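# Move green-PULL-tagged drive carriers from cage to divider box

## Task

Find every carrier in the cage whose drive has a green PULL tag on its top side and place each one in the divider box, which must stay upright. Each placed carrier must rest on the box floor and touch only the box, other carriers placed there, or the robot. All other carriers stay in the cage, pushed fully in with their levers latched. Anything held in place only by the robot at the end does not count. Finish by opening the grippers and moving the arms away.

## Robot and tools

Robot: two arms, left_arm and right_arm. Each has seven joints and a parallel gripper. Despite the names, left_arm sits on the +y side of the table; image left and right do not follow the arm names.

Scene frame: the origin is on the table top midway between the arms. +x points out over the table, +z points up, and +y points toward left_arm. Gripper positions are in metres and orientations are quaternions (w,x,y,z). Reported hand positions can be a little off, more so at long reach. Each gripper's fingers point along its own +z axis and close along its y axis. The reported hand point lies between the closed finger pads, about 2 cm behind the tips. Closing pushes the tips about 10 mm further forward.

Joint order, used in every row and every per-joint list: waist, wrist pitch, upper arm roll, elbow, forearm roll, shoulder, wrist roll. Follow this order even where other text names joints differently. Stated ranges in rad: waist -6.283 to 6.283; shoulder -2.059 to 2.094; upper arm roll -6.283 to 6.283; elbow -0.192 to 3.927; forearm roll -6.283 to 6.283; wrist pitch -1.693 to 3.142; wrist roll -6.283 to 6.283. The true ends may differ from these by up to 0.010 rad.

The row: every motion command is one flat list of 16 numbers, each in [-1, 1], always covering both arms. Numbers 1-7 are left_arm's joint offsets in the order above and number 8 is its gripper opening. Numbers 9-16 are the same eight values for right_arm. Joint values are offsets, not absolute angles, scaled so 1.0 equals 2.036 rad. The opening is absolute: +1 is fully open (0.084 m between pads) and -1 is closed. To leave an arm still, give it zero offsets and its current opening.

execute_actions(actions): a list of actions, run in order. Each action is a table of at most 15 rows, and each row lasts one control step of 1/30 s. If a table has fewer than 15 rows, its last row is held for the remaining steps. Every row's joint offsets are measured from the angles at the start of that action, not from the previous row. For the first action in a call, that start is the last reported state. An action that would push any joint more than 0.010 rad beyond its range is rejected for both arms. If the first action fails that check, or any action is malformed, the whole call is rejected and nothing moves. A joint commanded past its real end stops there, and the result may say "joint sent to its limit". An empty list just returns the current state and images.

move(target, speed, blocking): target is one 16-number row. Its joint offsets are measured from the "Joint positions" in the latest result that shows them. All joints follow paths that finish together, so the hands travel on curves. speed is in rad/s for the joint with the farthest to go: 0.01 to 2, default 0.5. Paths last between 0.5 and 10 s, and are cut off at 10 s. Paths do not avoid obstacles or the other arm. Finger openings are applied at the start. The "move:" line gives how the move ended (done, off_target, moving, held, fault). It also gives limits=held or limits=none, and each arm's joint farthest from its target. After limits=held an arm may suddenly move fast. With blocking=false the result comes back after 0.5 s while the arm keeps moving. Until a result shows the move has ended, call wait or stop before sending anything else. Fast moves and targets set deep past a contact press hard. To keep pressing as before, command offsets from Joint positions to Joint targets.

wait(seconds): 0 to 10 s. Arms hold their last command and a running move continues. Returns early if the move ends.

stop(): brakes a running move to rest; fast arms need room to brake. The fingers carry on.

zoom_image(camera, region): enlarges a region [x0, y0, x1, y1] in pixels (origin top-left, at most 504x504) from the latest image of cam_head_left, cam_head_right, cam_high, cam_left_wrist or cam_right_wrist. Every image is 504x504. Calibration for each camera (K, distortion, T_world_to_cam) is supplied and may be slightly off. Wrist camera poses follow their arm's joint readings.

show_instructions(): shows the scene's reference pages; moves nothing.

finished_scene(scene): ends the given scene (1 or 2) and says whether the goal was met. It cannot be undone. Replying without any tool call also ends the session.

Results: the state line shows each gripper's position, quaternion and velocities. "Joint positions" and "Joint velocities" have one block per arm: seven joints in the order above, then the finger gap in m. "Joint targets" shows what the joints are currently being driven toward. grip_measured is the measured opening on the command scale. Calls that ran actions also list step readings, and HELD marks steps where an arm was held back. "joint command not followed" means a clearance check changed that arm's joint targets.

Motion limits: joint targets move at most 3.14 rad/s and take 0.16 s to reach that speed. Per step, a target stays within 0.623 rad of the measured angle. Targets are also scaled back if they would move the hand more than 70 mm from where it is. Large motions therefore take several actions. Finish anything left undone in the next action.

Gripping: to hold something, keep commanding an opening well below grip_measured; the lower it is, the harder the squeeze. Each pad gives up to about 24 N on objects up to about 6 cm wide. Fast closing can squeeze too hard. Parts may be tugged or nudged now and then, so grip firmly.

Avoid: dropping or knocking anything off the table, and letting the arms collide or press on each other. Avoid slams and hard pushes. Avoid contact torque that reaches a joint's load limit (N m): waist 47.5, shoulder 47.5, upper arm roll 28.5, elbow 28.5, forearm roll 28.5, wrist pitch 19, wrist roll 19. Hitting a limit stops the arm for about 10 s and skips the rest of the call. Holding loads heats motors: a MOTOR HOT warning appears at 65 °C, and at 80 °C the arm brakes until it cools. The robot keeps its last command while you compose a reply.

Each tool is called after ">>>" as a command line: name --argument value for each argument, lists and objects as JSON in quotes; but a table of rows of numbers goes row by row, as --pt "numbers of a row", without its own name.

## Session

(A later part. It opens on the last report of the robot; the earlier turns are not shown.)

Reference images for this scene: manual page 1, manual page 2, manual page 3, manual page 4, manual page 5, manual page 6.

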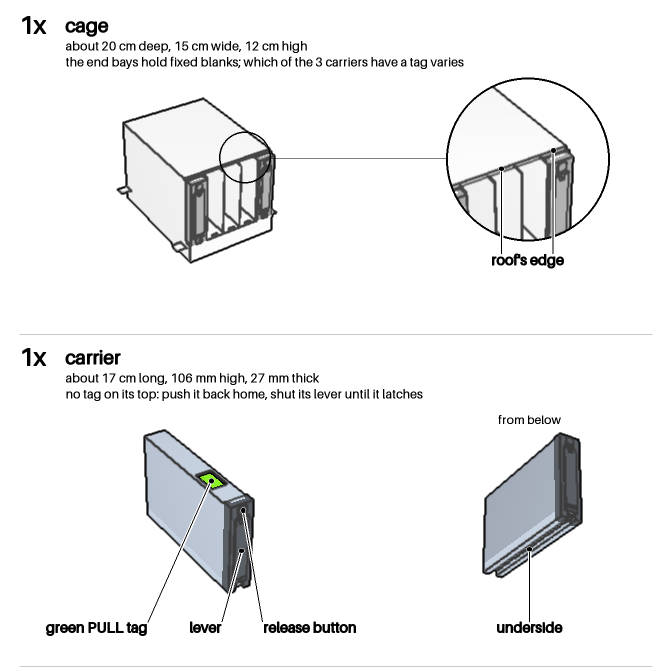

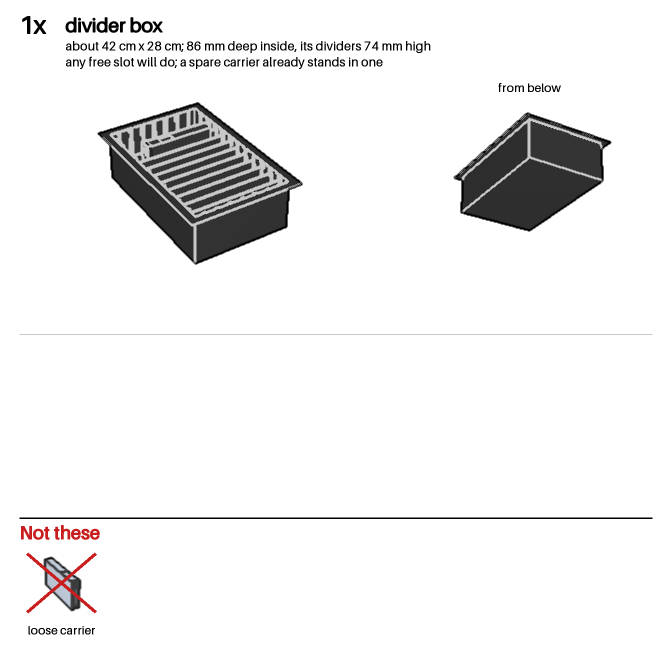

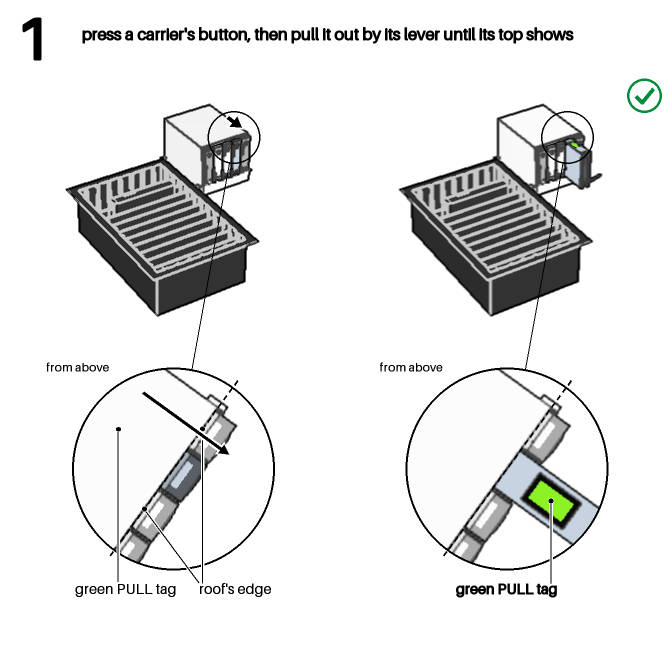

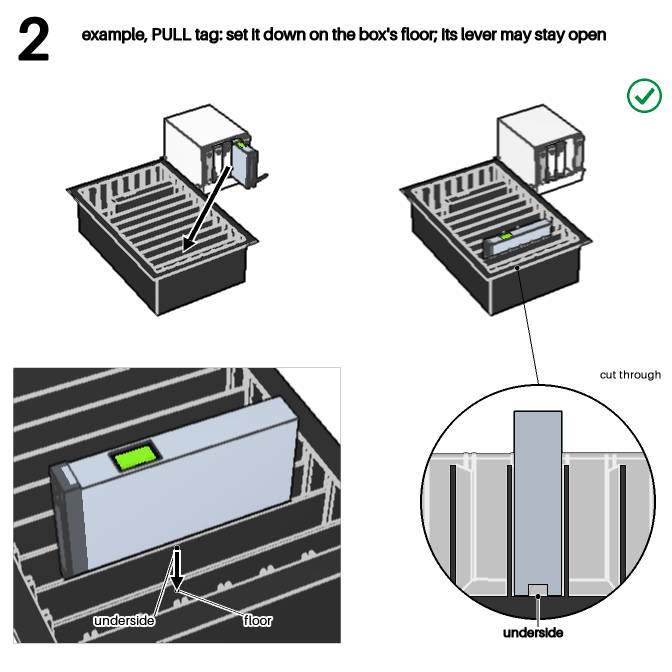

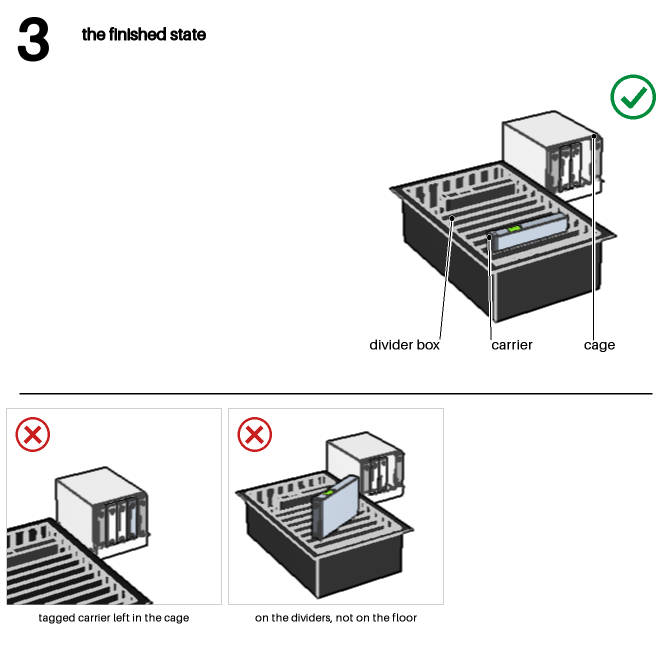

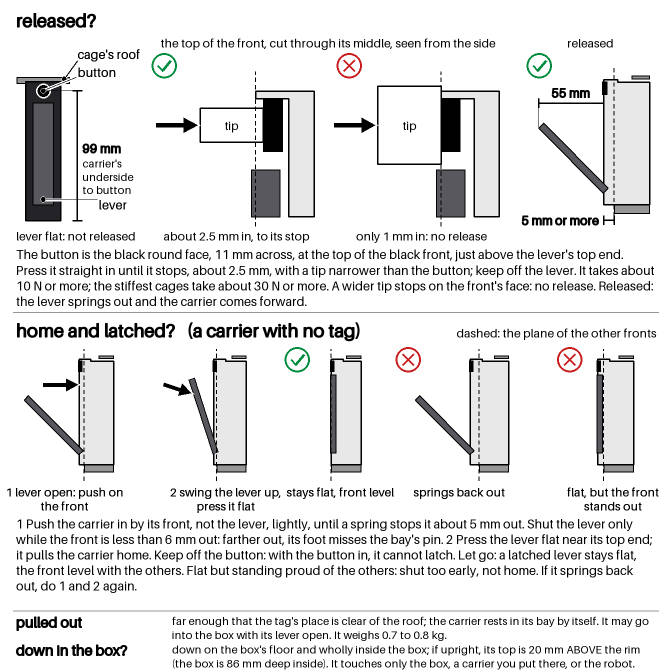

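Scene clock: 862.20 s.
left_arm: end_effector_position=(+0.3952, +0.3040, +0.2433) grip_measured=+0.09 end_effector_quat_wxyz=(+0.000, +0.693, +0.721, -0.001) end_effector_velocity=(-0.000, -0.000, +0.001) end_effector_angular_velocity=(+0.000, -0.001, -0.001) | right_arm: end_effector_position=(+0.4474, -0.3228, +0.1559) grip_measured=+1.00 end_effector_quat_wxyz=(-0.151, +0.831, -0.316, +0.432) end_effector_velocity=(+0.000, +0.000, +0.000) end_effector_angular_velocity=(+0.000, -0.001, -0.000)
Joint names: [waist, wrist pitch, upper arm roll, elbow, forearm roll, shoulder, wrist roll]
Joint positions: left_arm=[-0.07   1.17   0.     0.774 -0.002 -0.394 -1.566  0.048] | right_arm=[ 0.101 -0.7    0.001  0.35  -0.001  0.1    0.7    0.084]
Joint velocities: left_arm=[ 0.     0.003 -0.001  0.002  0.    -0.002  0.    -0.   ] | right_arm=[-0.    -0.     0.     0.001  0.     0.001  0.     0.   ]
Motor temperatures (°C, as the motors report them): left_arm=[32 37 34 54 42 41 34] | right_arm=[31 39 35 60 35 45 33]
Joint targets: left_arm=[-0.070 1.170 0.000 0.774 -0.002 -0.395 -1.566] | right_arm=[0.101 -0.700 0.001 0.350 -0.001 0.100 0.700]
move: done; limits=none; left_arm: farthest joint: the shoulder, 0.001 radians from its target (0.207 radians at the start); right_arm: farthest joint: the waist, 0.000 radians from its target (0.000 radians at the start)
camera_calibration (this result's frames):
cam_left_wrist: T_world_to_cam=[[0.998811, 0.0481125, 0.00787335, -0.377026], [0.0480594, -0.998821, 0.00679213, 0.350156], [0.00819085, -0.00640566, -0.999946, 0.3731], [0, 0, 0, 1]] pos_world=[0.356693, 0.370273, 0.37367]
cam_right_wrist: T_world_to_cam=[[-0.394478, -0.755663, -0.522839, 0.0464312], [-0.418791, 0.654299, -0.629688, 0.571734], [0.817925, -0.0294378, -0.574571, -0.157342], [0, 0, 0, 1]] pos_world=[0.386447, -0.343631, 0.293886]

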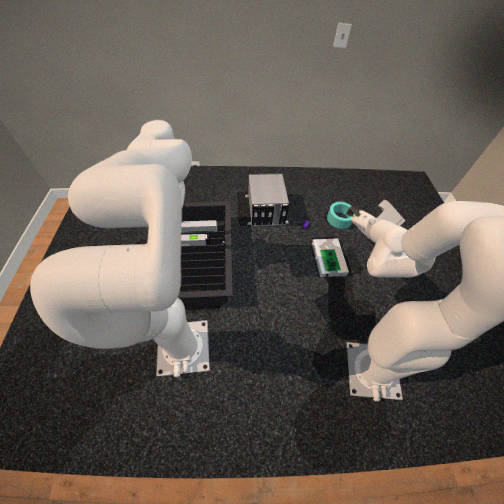

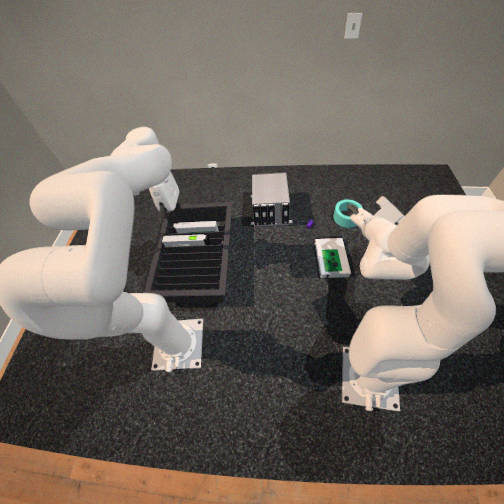

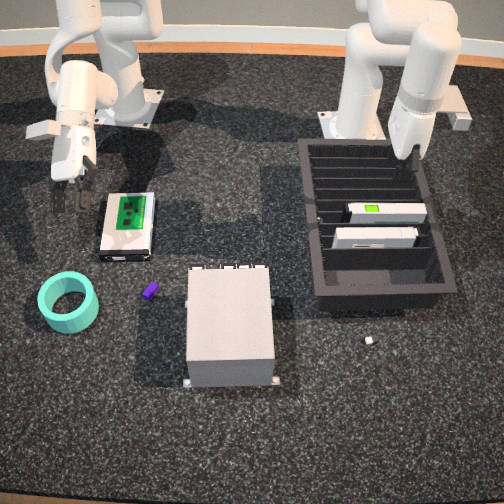

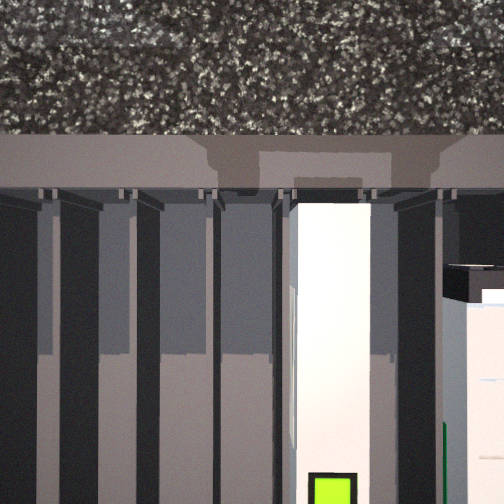

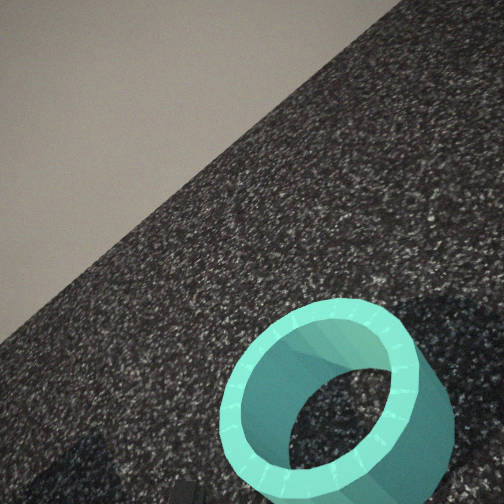

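>>> zoom_image --camera "cam_high" --region '[290, 170, 470, 320]'

>>> show_instructions

Region (290, 170, 470, 320) of cam_high's 504x504 image, scaled by 2.800, with more detail than that image has.

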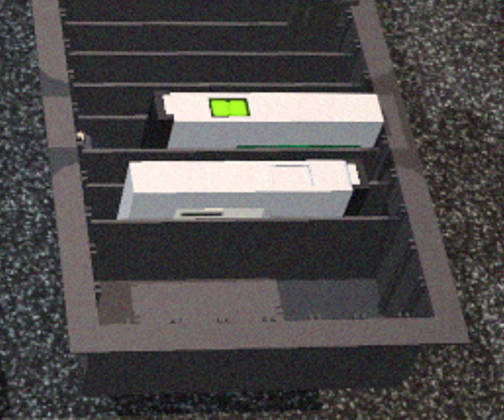

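Reference images for this scene: manual page 1, manual page 2, manual page 3, manual page 4, manual page 5, manual page 6.

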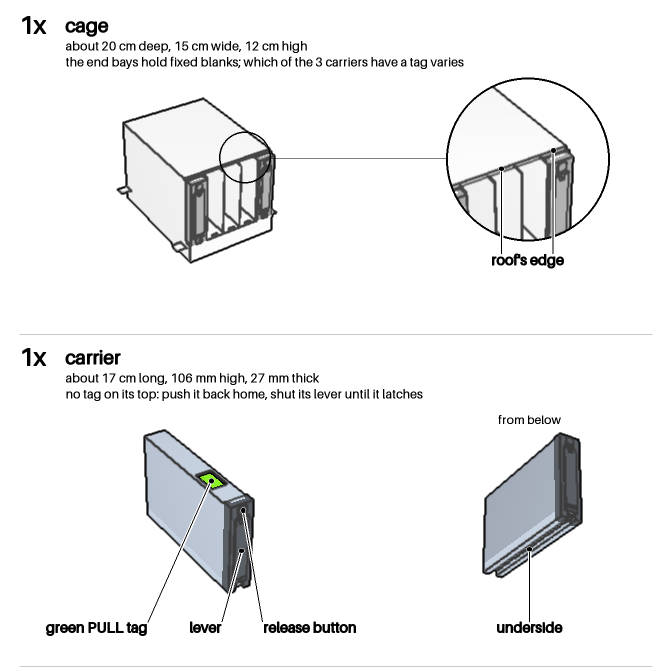

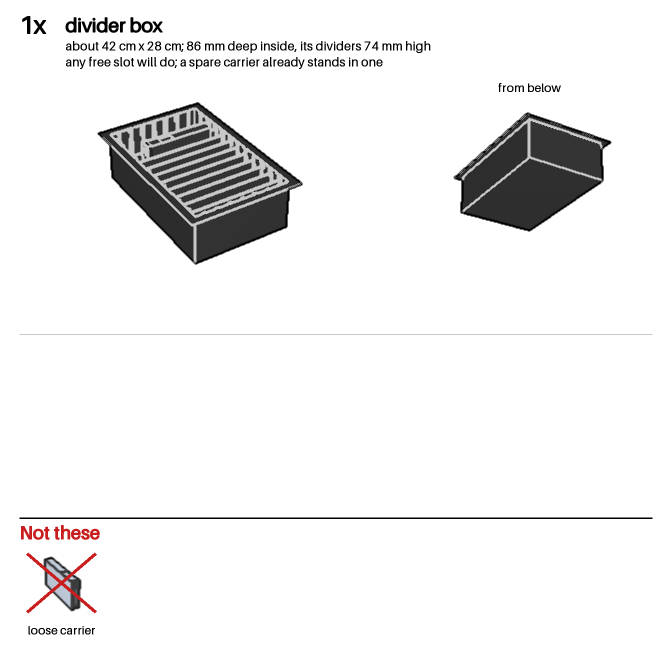

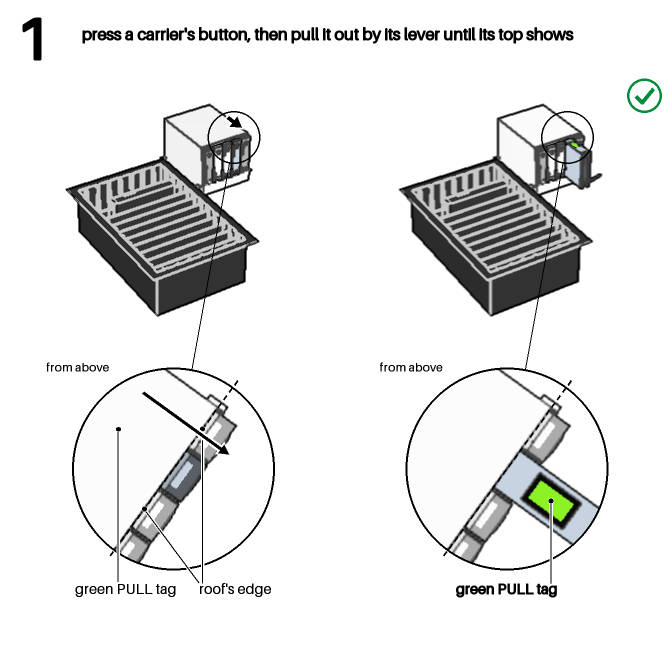

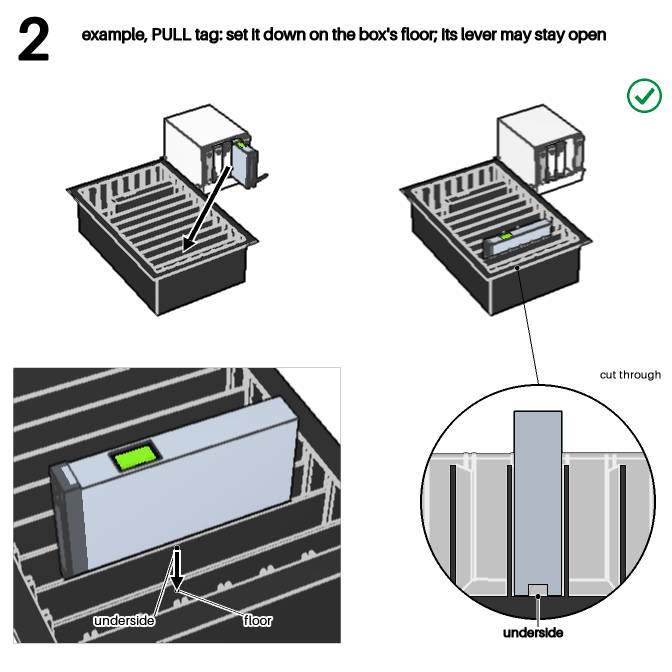

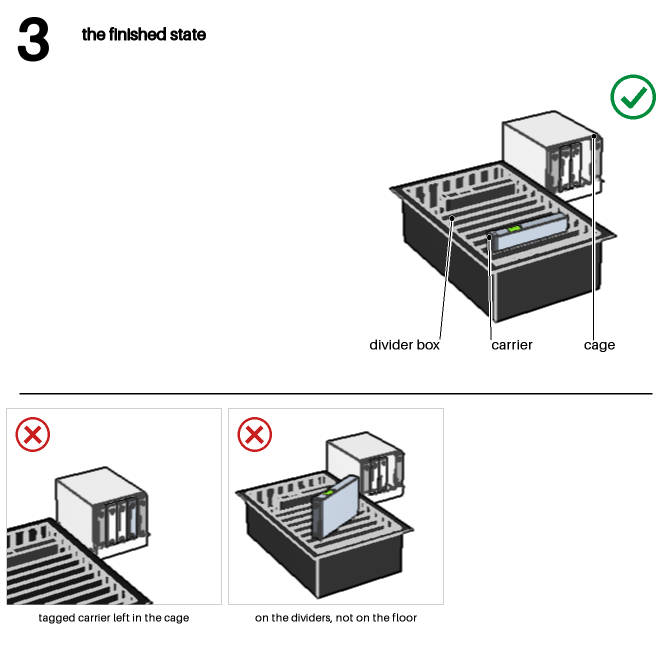

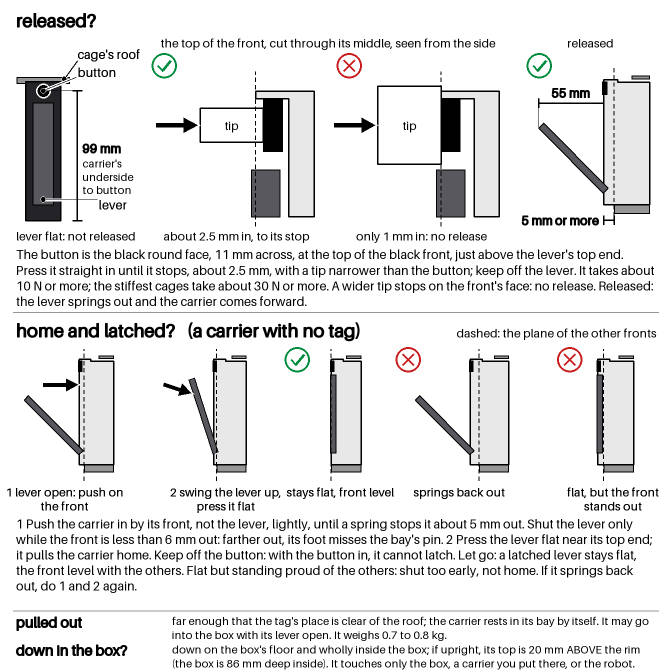

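>>> move --target '[-0.3114,0.2392,0,0.5275,0,0.2873,0.4499,-1, 0.2893,-0.0025,0,0.0751,0,0.0864,0,1]' --speed 0.9

>>> move --target '[0,0,0,0,0,0,0,-1, -0.0064,0.111,0,0.2328,0,0.1218,0,1]' --speed 0.4

Scene clock: 912.43 s.
left_arm: end_effector_position=(+0.4685, +0.0005, +0.4001) grip_measured=-1.00 end_effector_quat_wxyz=(+0.001, +1.000, +0.030, -0.000) end_effector_velocity=(-0.001, -0.002, -0.000) end_effector_angular_velocity=(+0.000, +0.001, -0.006) | right_arm: end_effector_position=(+0.4064, -0.0274, +0.1292) grip_measured=+1.00 end_effector_quat_wxyz=(-0.265, +0.891, -0.062, +0.363) end_effector_velocity=(-0.001, +0.002, -0.000) end_effector_angular_velocity=(+0.001, +0.001, +0.003)
Joint names: [waist, wrist pitch, upper arm roll, elbow, forearm roll, shoulder, wrist roll]
Joint positions: left_arm=[-0.703  1.657  0.     1.848 -0.001  0.19  -0.65   0.   ] | right_arm=[ 0.689 -0.705  0.001  0.503 -0.001  0.276  0.7    0.084]
Joint velocities: left_arm=[-0.002  0.001 -0.001  0.002 -0.     0.002  0.003  0.   ] | right_arm=[ 0.002 -0.     0.001  0.001 -0.001  0.001  0.001  0.   ]
Motor temperatures (°C, as the motors report them): left_arm=[32 36 34 55 42 41 34] | right_arm=[31 39 35 60 35 45 33]
Joint targets: left_arm=[-0.704 1.657 0.000 1.848 -0.002 0.191 -0.650] | right_arm=[0.690 -0.705 0.001 0.503 -0.001 0.276 0.700]
move: done; limits=none; left_arm: farthest joint: the waist, 0.001 radians from its target (0.634 radians at the start); right_arm: farthest joint: the waist, 0.001 radians from its target (0.589 radians at the start)
camera_calibration (this result's frames):
cam_left_wrist: T_world_to_cam=[[0.0691637, -0.997547, 0.0107486, -0.00197046], [-0.997593, -0.0691054, 0.00570452, 0.532244], [-0.00494775, -0.0111173, -0.999926, 0.533563], [0, 0, 0, 1]] pos_world=[0.533739, 0.040747, 0.530509]
cam_right_wrist: T_world_to_cam=[[0.0833771, -0.852398, -0.516203, 0.0418052], [-0.721045, 0.305954, -0.62168, 0.45671], [0.687853, 0.424039, -0.589108, -0.0632578], [0, 0, 0, 1]] pos_world=[0.369335, -0.0772736, 0.268242]

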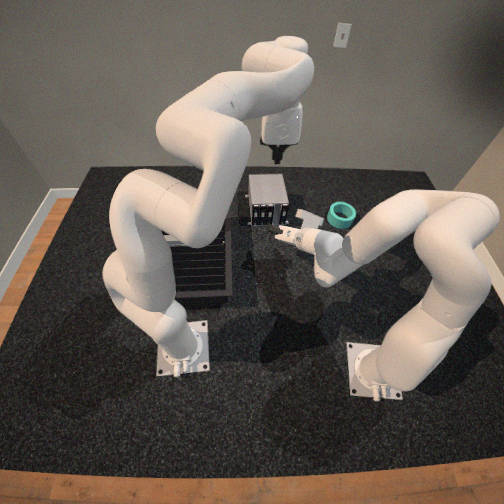

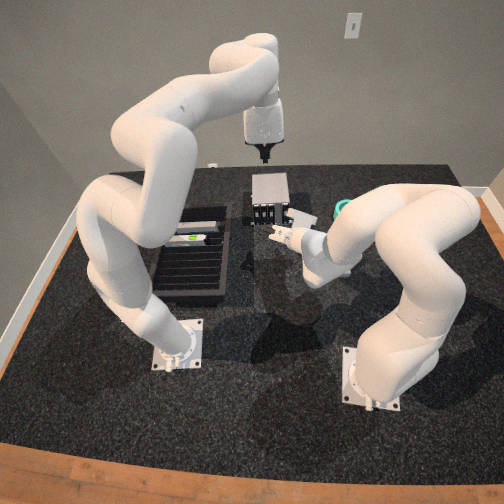

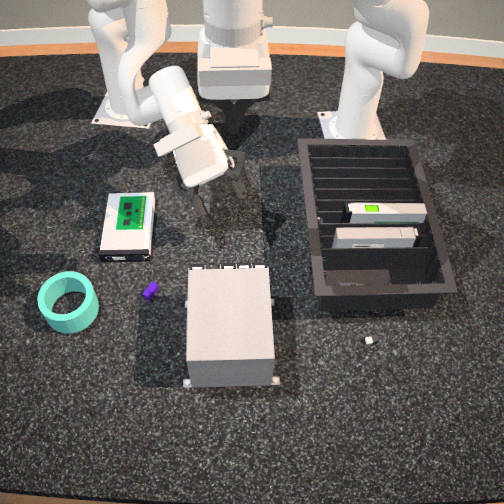

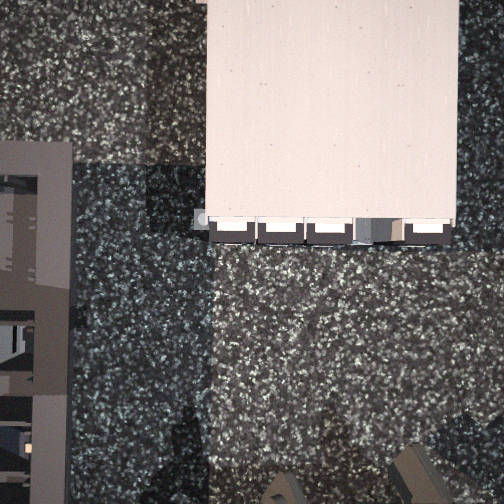

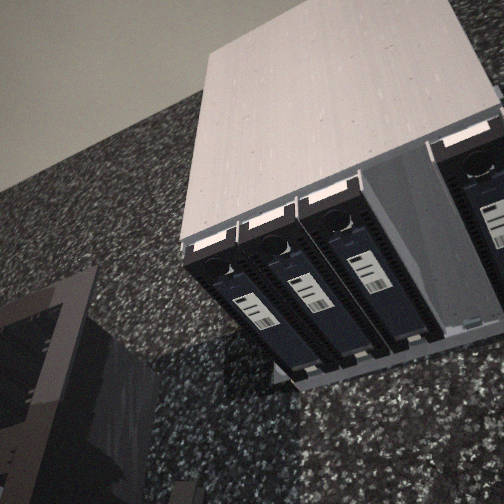

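Scene clock: 914.20 s.
left_arm: end_effector_position=(+0.4685, +0.0005, +0.4001) grip_measured=-1.00 end_effector_quat_wxyz=(+0.001, +1.000, +0.030, -0.000) end_effector_velocity=(-0.001, -0.001, +0.000) end_effector_angular_velocity=(-0.001, +0.000, -0.002) | right_arm: end_effector_position=(+0.5198, +0.0337, +0.1312) grip_measured=+1.00 end_effector_quat_wxyz=(-0.263, +0.891, -0.068, +0.364) end_effector_velocity=(+0.002, -0.000, +0.001) end_effector_angular_velocity=(+0.000, -0.002, -0.001)
Joint names: [waist, wrist pitch, upper arm roll, elbow, forearm roll, shoulder, wrist roll]
Joint positions: left_arm=[-0.703  1.657  0.     1.848 -0.001  0.19  -0.65   0.   ] | right_arm=[ 0.676 -0.48   0.001  0.976 -0.001  0.524  0.7    0.084]
Joint velocities: left_arm=[-0.     0.    -0.002  0.    -0.    -0.    -0.     0.   ] | right_arm=[-0.002  0.    -0.     0.004 -0.002  0.002  0.    -0.   ]
Motor temperatures (°C, as the motors report them): left_arm=[32 36 34 55 42 41 34] | right_arm=[31 39 35 60 35 45 33]
Joint targets: left_arm=[-0.703 1.657 0.000 1.848 -0.001 0.190 -0.650] | right_arm=[0.676 -0.479 0.001 0.976 -0.001 0.524 0.700]
move: done; limits=none; left_arm: farthest joint: the waist, 0.000 radians from its target (0.000 radians at the start); right_arm: farthest joint: the elbow, 0.001 radians from its target (0.474 radians at the start)
camera_calibration (this result's frames):
cam_left_wrist: T_world_to_cam=[[0.0691636, -0.997547, 0.0107487, -0.00197052], [-0.997593, -0.0691053, 0.00570436, 0.532244], [-0.00494757, -0.0111174, -0.999926, 0.533563], [0, 0, 0, 1]] pos_world=[0.533739, 0.040747, 0.530509]
cam_right_wrist: T_world_to_cam=[[0.0721174, -0.85343, -0.516194, 0.0912871], [-0.716993, 0.31541, -0.621641, 0.518633], [0.69334, 0.414939, -0.589157, -0.168534], [0, 0, 0, 1]] pos_world=[0.482124, -0.0157435, 0.270233]

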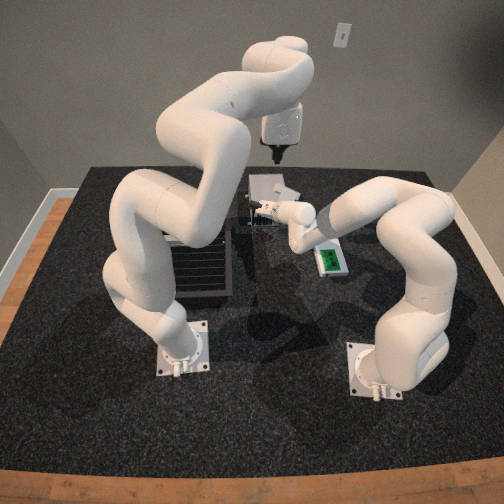

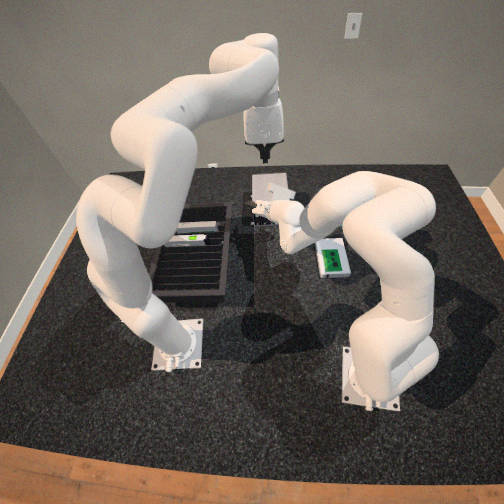

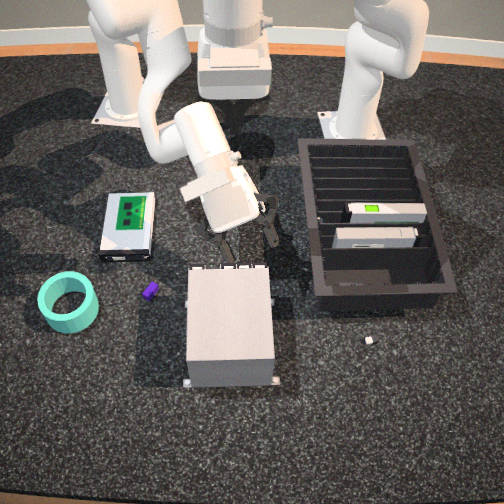

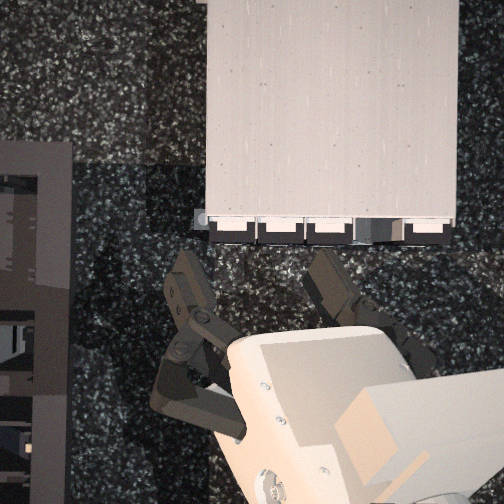

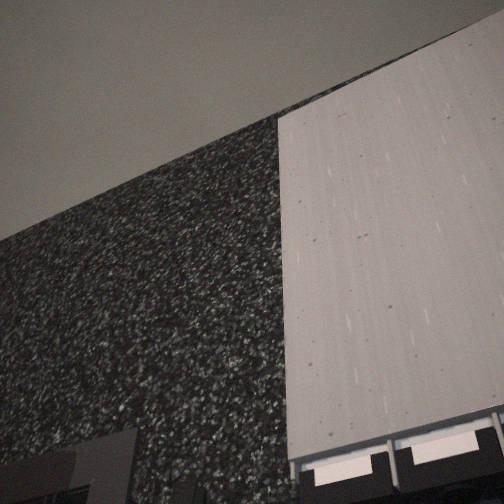

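>>> zoom_image --camera "cam_left_wrist" --region '[250, 200, 410, 310]'

Region (250, 200, 410, 310) of cam_left_wrist's 504x504 image, scaled by 3.150, with more detail than that image has; it fills the top 346 rows of this view, and the rest is white.

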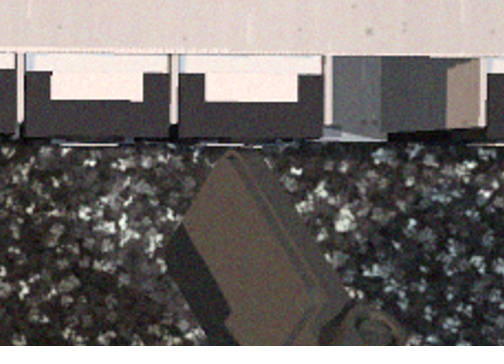

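>>> move --target '[0,0,0,0,0,0,0,-1, -0.0025,0,0,0,0,0,0,1]' --speed 0.05

>>> zoom_image --camera "cam_left_wrist" --region '[250, 200, 410, 310]'

Scene clock: 925.80 s.
left_arm: end_effector_position=(+0.4685, +0.0005, +0.4001) grip_measured=-1.00 end_effector_quat_wxyz=(+0.001, +1.000, +0.030, -0.000) end_effector_velocity=(-0.000, -0.000, +0.001) end_effector_angular_velocity=(-0.001, -0.001, -0.001) | right_arm: end_effector_position=(+0.5214, +0.0310, +0.1311) grip_measured=+1.00 end_effector_quat_wxyz=(-0.262, +0.891, -0.070, +0.365) end_effector_velocity=(+0.000, -0.001, -0.000) end_effector_angular_velocity=(-0.001, +0.001, -0.001)
Joint names: [waist, wrist pitch, upper arm roll, elbow, forearm roll, shoulder, wrist roll]
Joint positions: left_arm=[-0.703  1.657  0.     1.848 -0.001  0.19  -0.65   0.   ] | right_arm=[ 0.671 -0.48   0.001  0.976 -0.001  0.524  0.7    0.084]
Joint velocities: left_arm=[ 0.001  0.    -0.001  0.001 -0.    -0.     0.     0.   ] | right_arm=[-0.001  0.001  0.001 -0.     0.     0.    -0.     0.   ]
Motor temperatures (°C, as the motors report them): left_arm=[32 36 34 55 42 42 34] | right_arm=[31 39 35 61 35 46 33]
Joint targets: left_arm=[-0.703 1.657 0.000 1.848 -0.001 0.190 -0.650] | right_arm=[0.671 -0.480 0.001 0.976 -0.001 0.524 0.700]
move: done; limits=none; left_arm: farthest joint: the waist, 0.000 radians from its target (0.000 radians at the start); right_arm: farthest joint: the waist, 0.001 radians from its target (0.005 radians at the start)
camera_calibration (this result's frames):
cam_left_wrist: T_world_to_cam=[[0.0691635, -0.997547, 0.0107488, -0.00197047], [-0.997593, -0.0691052, 0.00570437, 0.532244], [-0.00494758, -0.0111174, -0.999926, 0.533563], [0, 0, 0, 1]] pos_world=[0.533739, 0.040747, 0.530509]
cam_right_wrist: T_world_to_cam=[[0.0680075, -0.853768, -0.516193, 0.0910132], [-0.715603, 0.318777, -0.621526, 0.519721], [0.695189, 0.411658, -0.589279, -0.169404], [0, 0, 0, 1]] pos_world=[0.483492, -0.018234, 0.270174]

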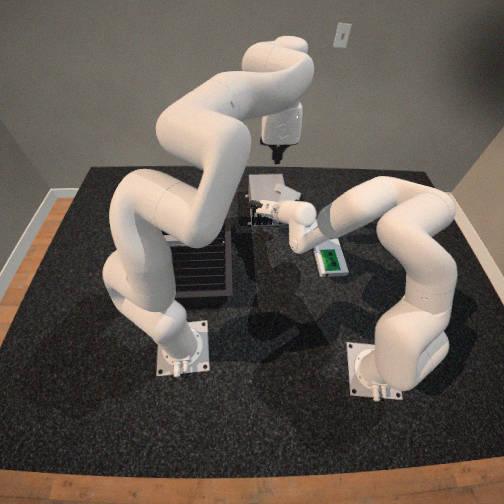

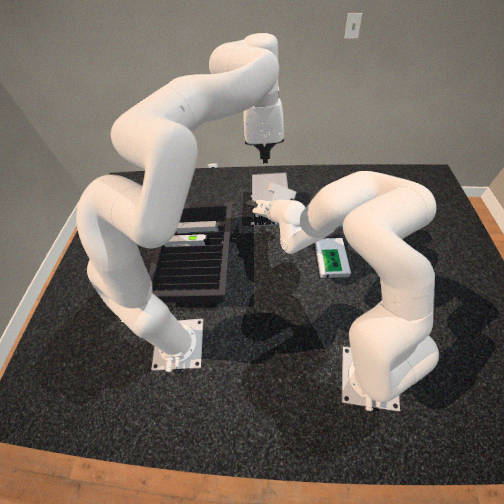

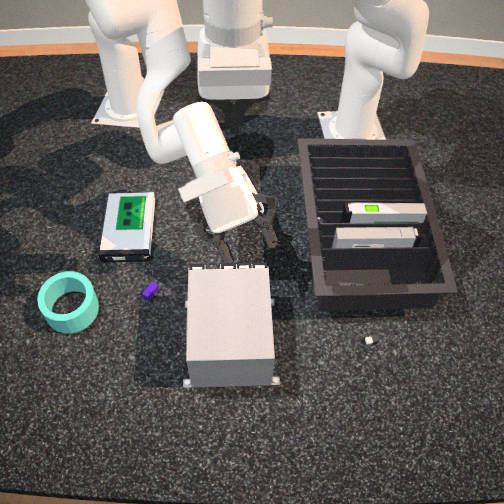

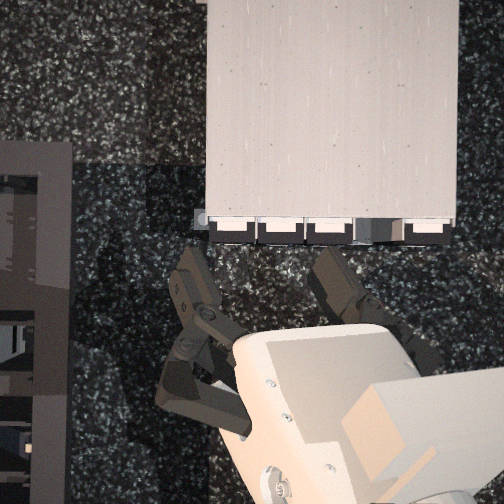

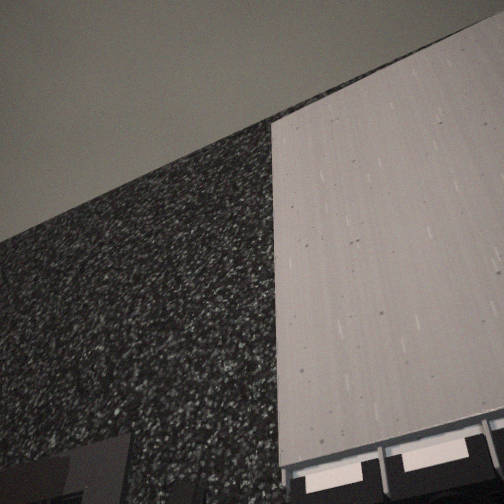

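Region (250, 200, 410, 310) of cam_left_wrist's 504x504 image, scaled by 3.150, with more detail than that image has; it fills the top 346 rows of this view, and the rest is white.

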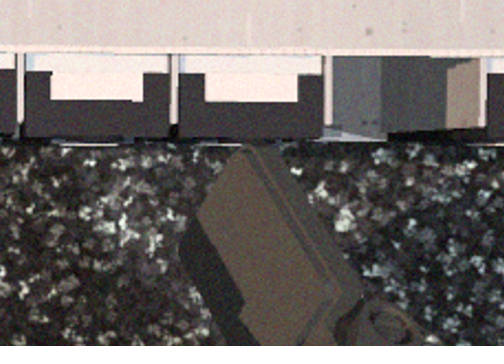

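>>> move --target '[0,0,0,0,0,0,0,-1, -0.0012,0.0032,0,0.0085,0,0.0036,0,1]' --speed 0.04

>>> move --target '[0,0,0,0,0,0,0,-1, -0.002,0.003,-0.001,0.011,0,0.0036,0,1]' --speed 0.04

Scene clock: 932.37 s.
left_arm: end_effector_position=(+0.4685, +0.0005, +0.4001) grip_measured=-1.00 end_effector_quat_wxyz=(+0.001, +1.000, +0.030, -0.000) end_effector_velocity=(+0.000, +0.000, -0.000) end_effector_angular_velocity=(-0.000, -0.000, +0.002) | right_arm: end_effector_position=(+0.5252, +0.0321, +0.1314) grip_measured=+1.00 end_effector_quat_wxyz=(-0.262, +0.891, -0.071, +0.365) end_effector_velocity=(+0.000, +0.001, +0.001) end_effector_angular_velocity=(+0.001, -0.001, +0.001)
Joint names: [waist, wrist pitch, upper arm roll, elbow, forearm roll, shoulder, wrist roll]
Joint positions: left_arm=[-0.703  1.657  0.     1.848 -0.001  0.19  -0.65   0.   ] | right_arm=[ 0.669 -0.472  0.002  0.991 -0.001  0.532  0.7    0.084]
Joint velocities: left_arm=[ 0.001 -0.001  0.    -0.001 -0.     0.    -0.001  0.   ] | right_arm=[ 0.002  0.002 -0.     0.003  0.     0.     0.     0.   ]
Motor temperatures (°C, as the motors report them): left_arm=[32 36 34 55 42 42 34] | right_arm=[31 39 35 62 35 47 33]
Joint targets: left_arm=[-0.703 1.657 0.000 1.848 -0.001 0.190 -0.650] | right_arm=[0.669 -0.473 0.001 0.993 -0.001 0.531 0.700]
move: done; limits=none; left_arm: farthest joint: the waist, 0.000 radians from its target (0.000 radians at the start); right_arm: farthest joint: the elbow, 0.002 radians from its target (0.017 radians at the start)
camera_calibration (this result's frames):
cam_left_wrist: T_world_to_cam=[[0.0691632, -0.997547, 0.0107487, -0.00197031], [-0.997593, -0.0691049, 0.00570434, 0.532244], [-0.00494756, -0.0111174, -0.999926, 0.533563], [0, 0, 0, 1]] pos_world=[0.533739, 0.040747, 0.530509]
cam_right_wrist: T_world_to_cam=[[0.066536, -0.853617, -0.516635, 0.0926501], [-0.715074, 0.320318, -0.621342, 0.521877], [0.695875, 0.410774, -0.589087, -0.172734], [0, 0, 0, 1]] pos_world=[0.487217, -0.0171243, 0.270375]

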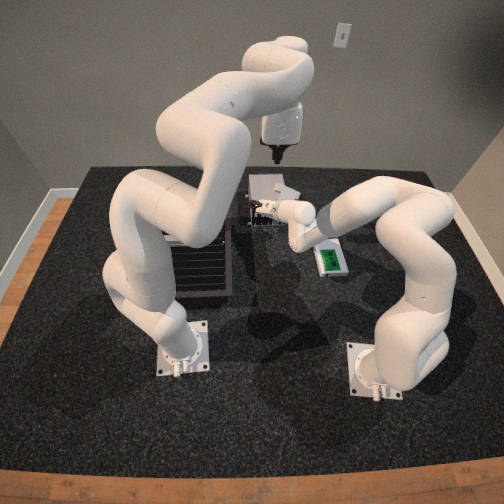

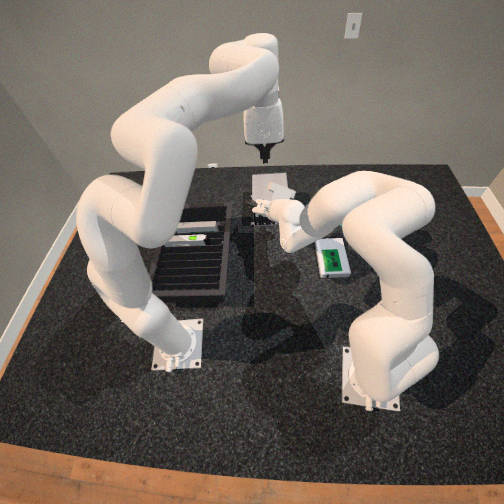

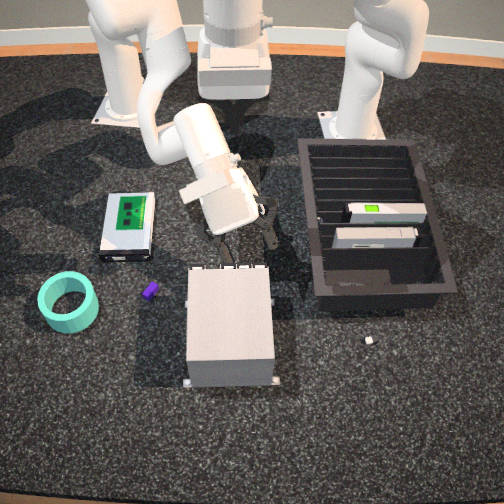

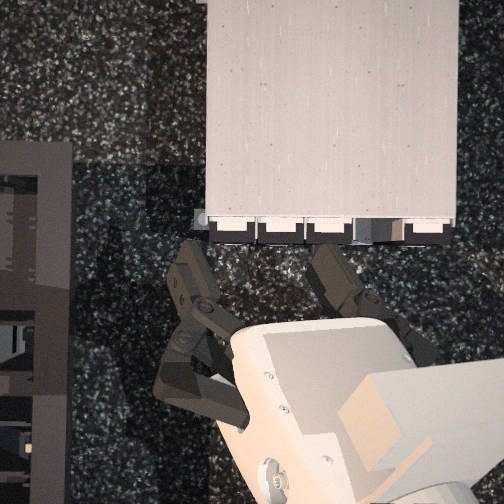

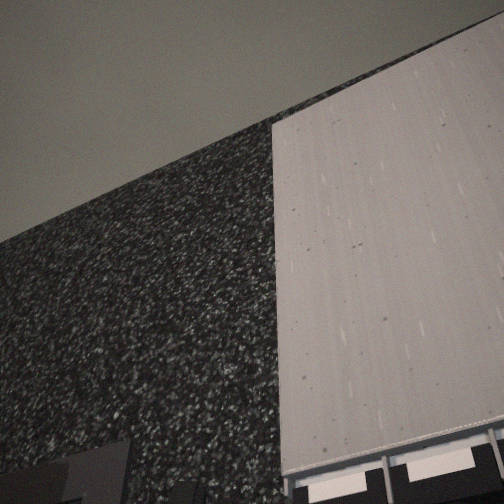

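Scene clock: 933.17 s.
left_arm: end_effector_position=(+0.4685, +0.0005, +0.4001) grip_measured=-1.00 end_effector_quat_wxyz=(+0.001, +1.000, +0.030, -0.000) end_effector_velocity=(-0.000, +0.000, +0.000) end_effector_angular_velocity=(-0.000, -0.001, -0.000) | right_arm: end_effector_position=(+0.5285, +0.0322, +0.1315) grip_measured=+1.00 end_effector_quat_wxyz=(-0.261, +0.891, -0.072, +0.365) end_effector_velocity=(+0.001, -0.000, -0.000) end_effector_angular_velocity=(+0.001, -0.002, -0.001)
Joint names: [waist, wrist pitch, upper arm roll, elbow, forearm roll, shoulder, wrist roll]
Joint positions: left_arm=[-0.703  1.657  0.     1.848 -0.001  0.19  -0.65   0.   ] | right_arm=[ 0.667 -0.466  0.002  1.003 -0.001  0.538  0.701  0.084]
Joint velocities: left_arm=[-0.001  0.     0.     0.     0.    -0.     0.     0.   ] | right_arm=[-0.    -0.002 -0.001  0.002 -0.001  0.003  0.001  0.   ]
Motor temperatures (°C, as the motors report them): left_arm=[32 36 34 55 42 42 34] | right_arm=[31 39 35 62 35 47 33]
Joint targets: left_arm=[-0.703 1.657 0.000 1.848 -0.001 0.190 -0.650] | right_arm=[0.665 -0.466 -0.000 1.014 -0.001 0.539 0.700]
move: off_target (right_arm); limits=none; left_arm: farthest joint: the waist, 0.000 radians from its target (0.000 radians at the start); right_arm: farthest joint: the elbow, 0.011 radians from its target (0.022 radians at the start)
camera_calibration (this result's frames):
cam_left_wrist: T_world_to_cam=[[0.0691633, -0.997547, 0.0107486, -0.00197028], [-0.997593, -0.069105, 0.00570454, 0.532244], [-0.00494777, -0.0111173, -0.999926, 0.533563], [0, 0, 0, 1]] pos_world=[0.533739, 0.040747, 0.530509]
cam_right_wrist: T_world_to_cam=[[0.0636366, -0.853399, -0.517359, 0.0941983], [-0.714495, 0.322971, -0.620635, 0.523762], [0.696741, 0.409145, -0.589196, -0.175411], [0, 0, 0, 1]] pos_world=[0.490446, -0.0170026, 0.270448]

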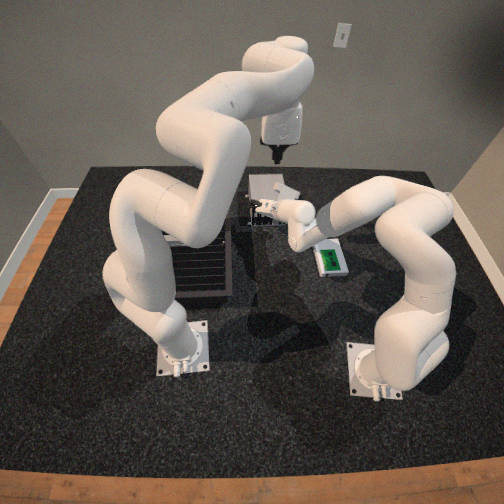

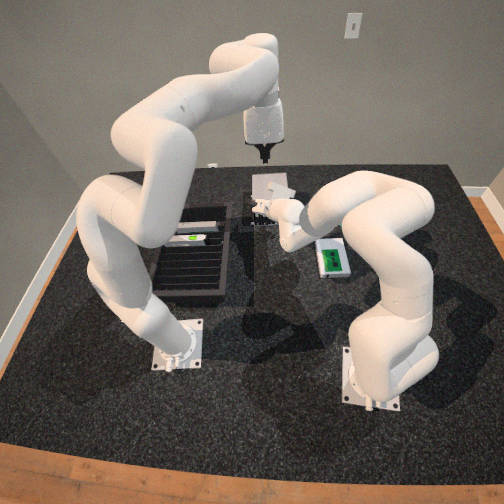

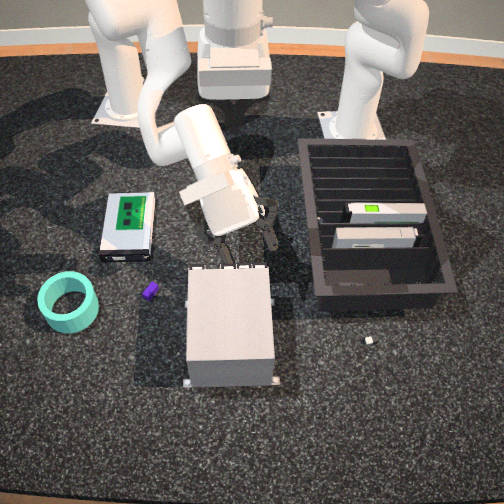

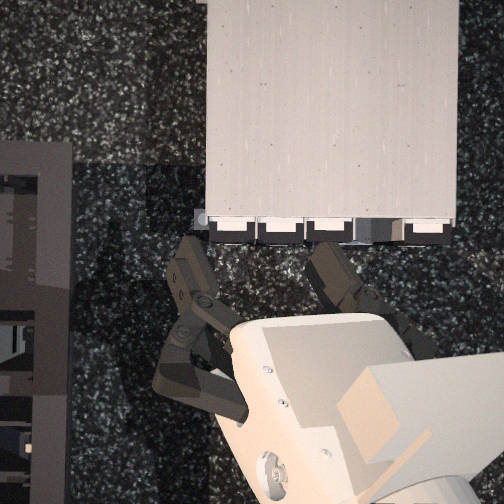

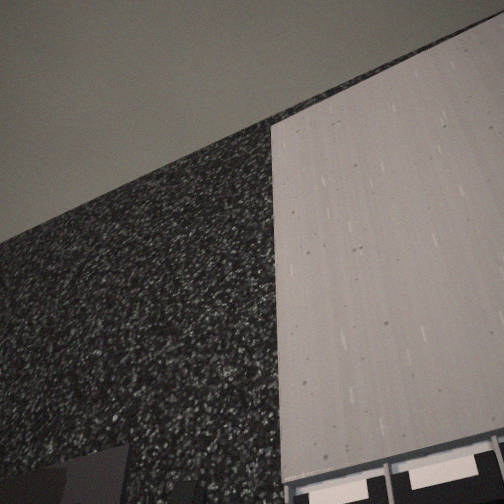

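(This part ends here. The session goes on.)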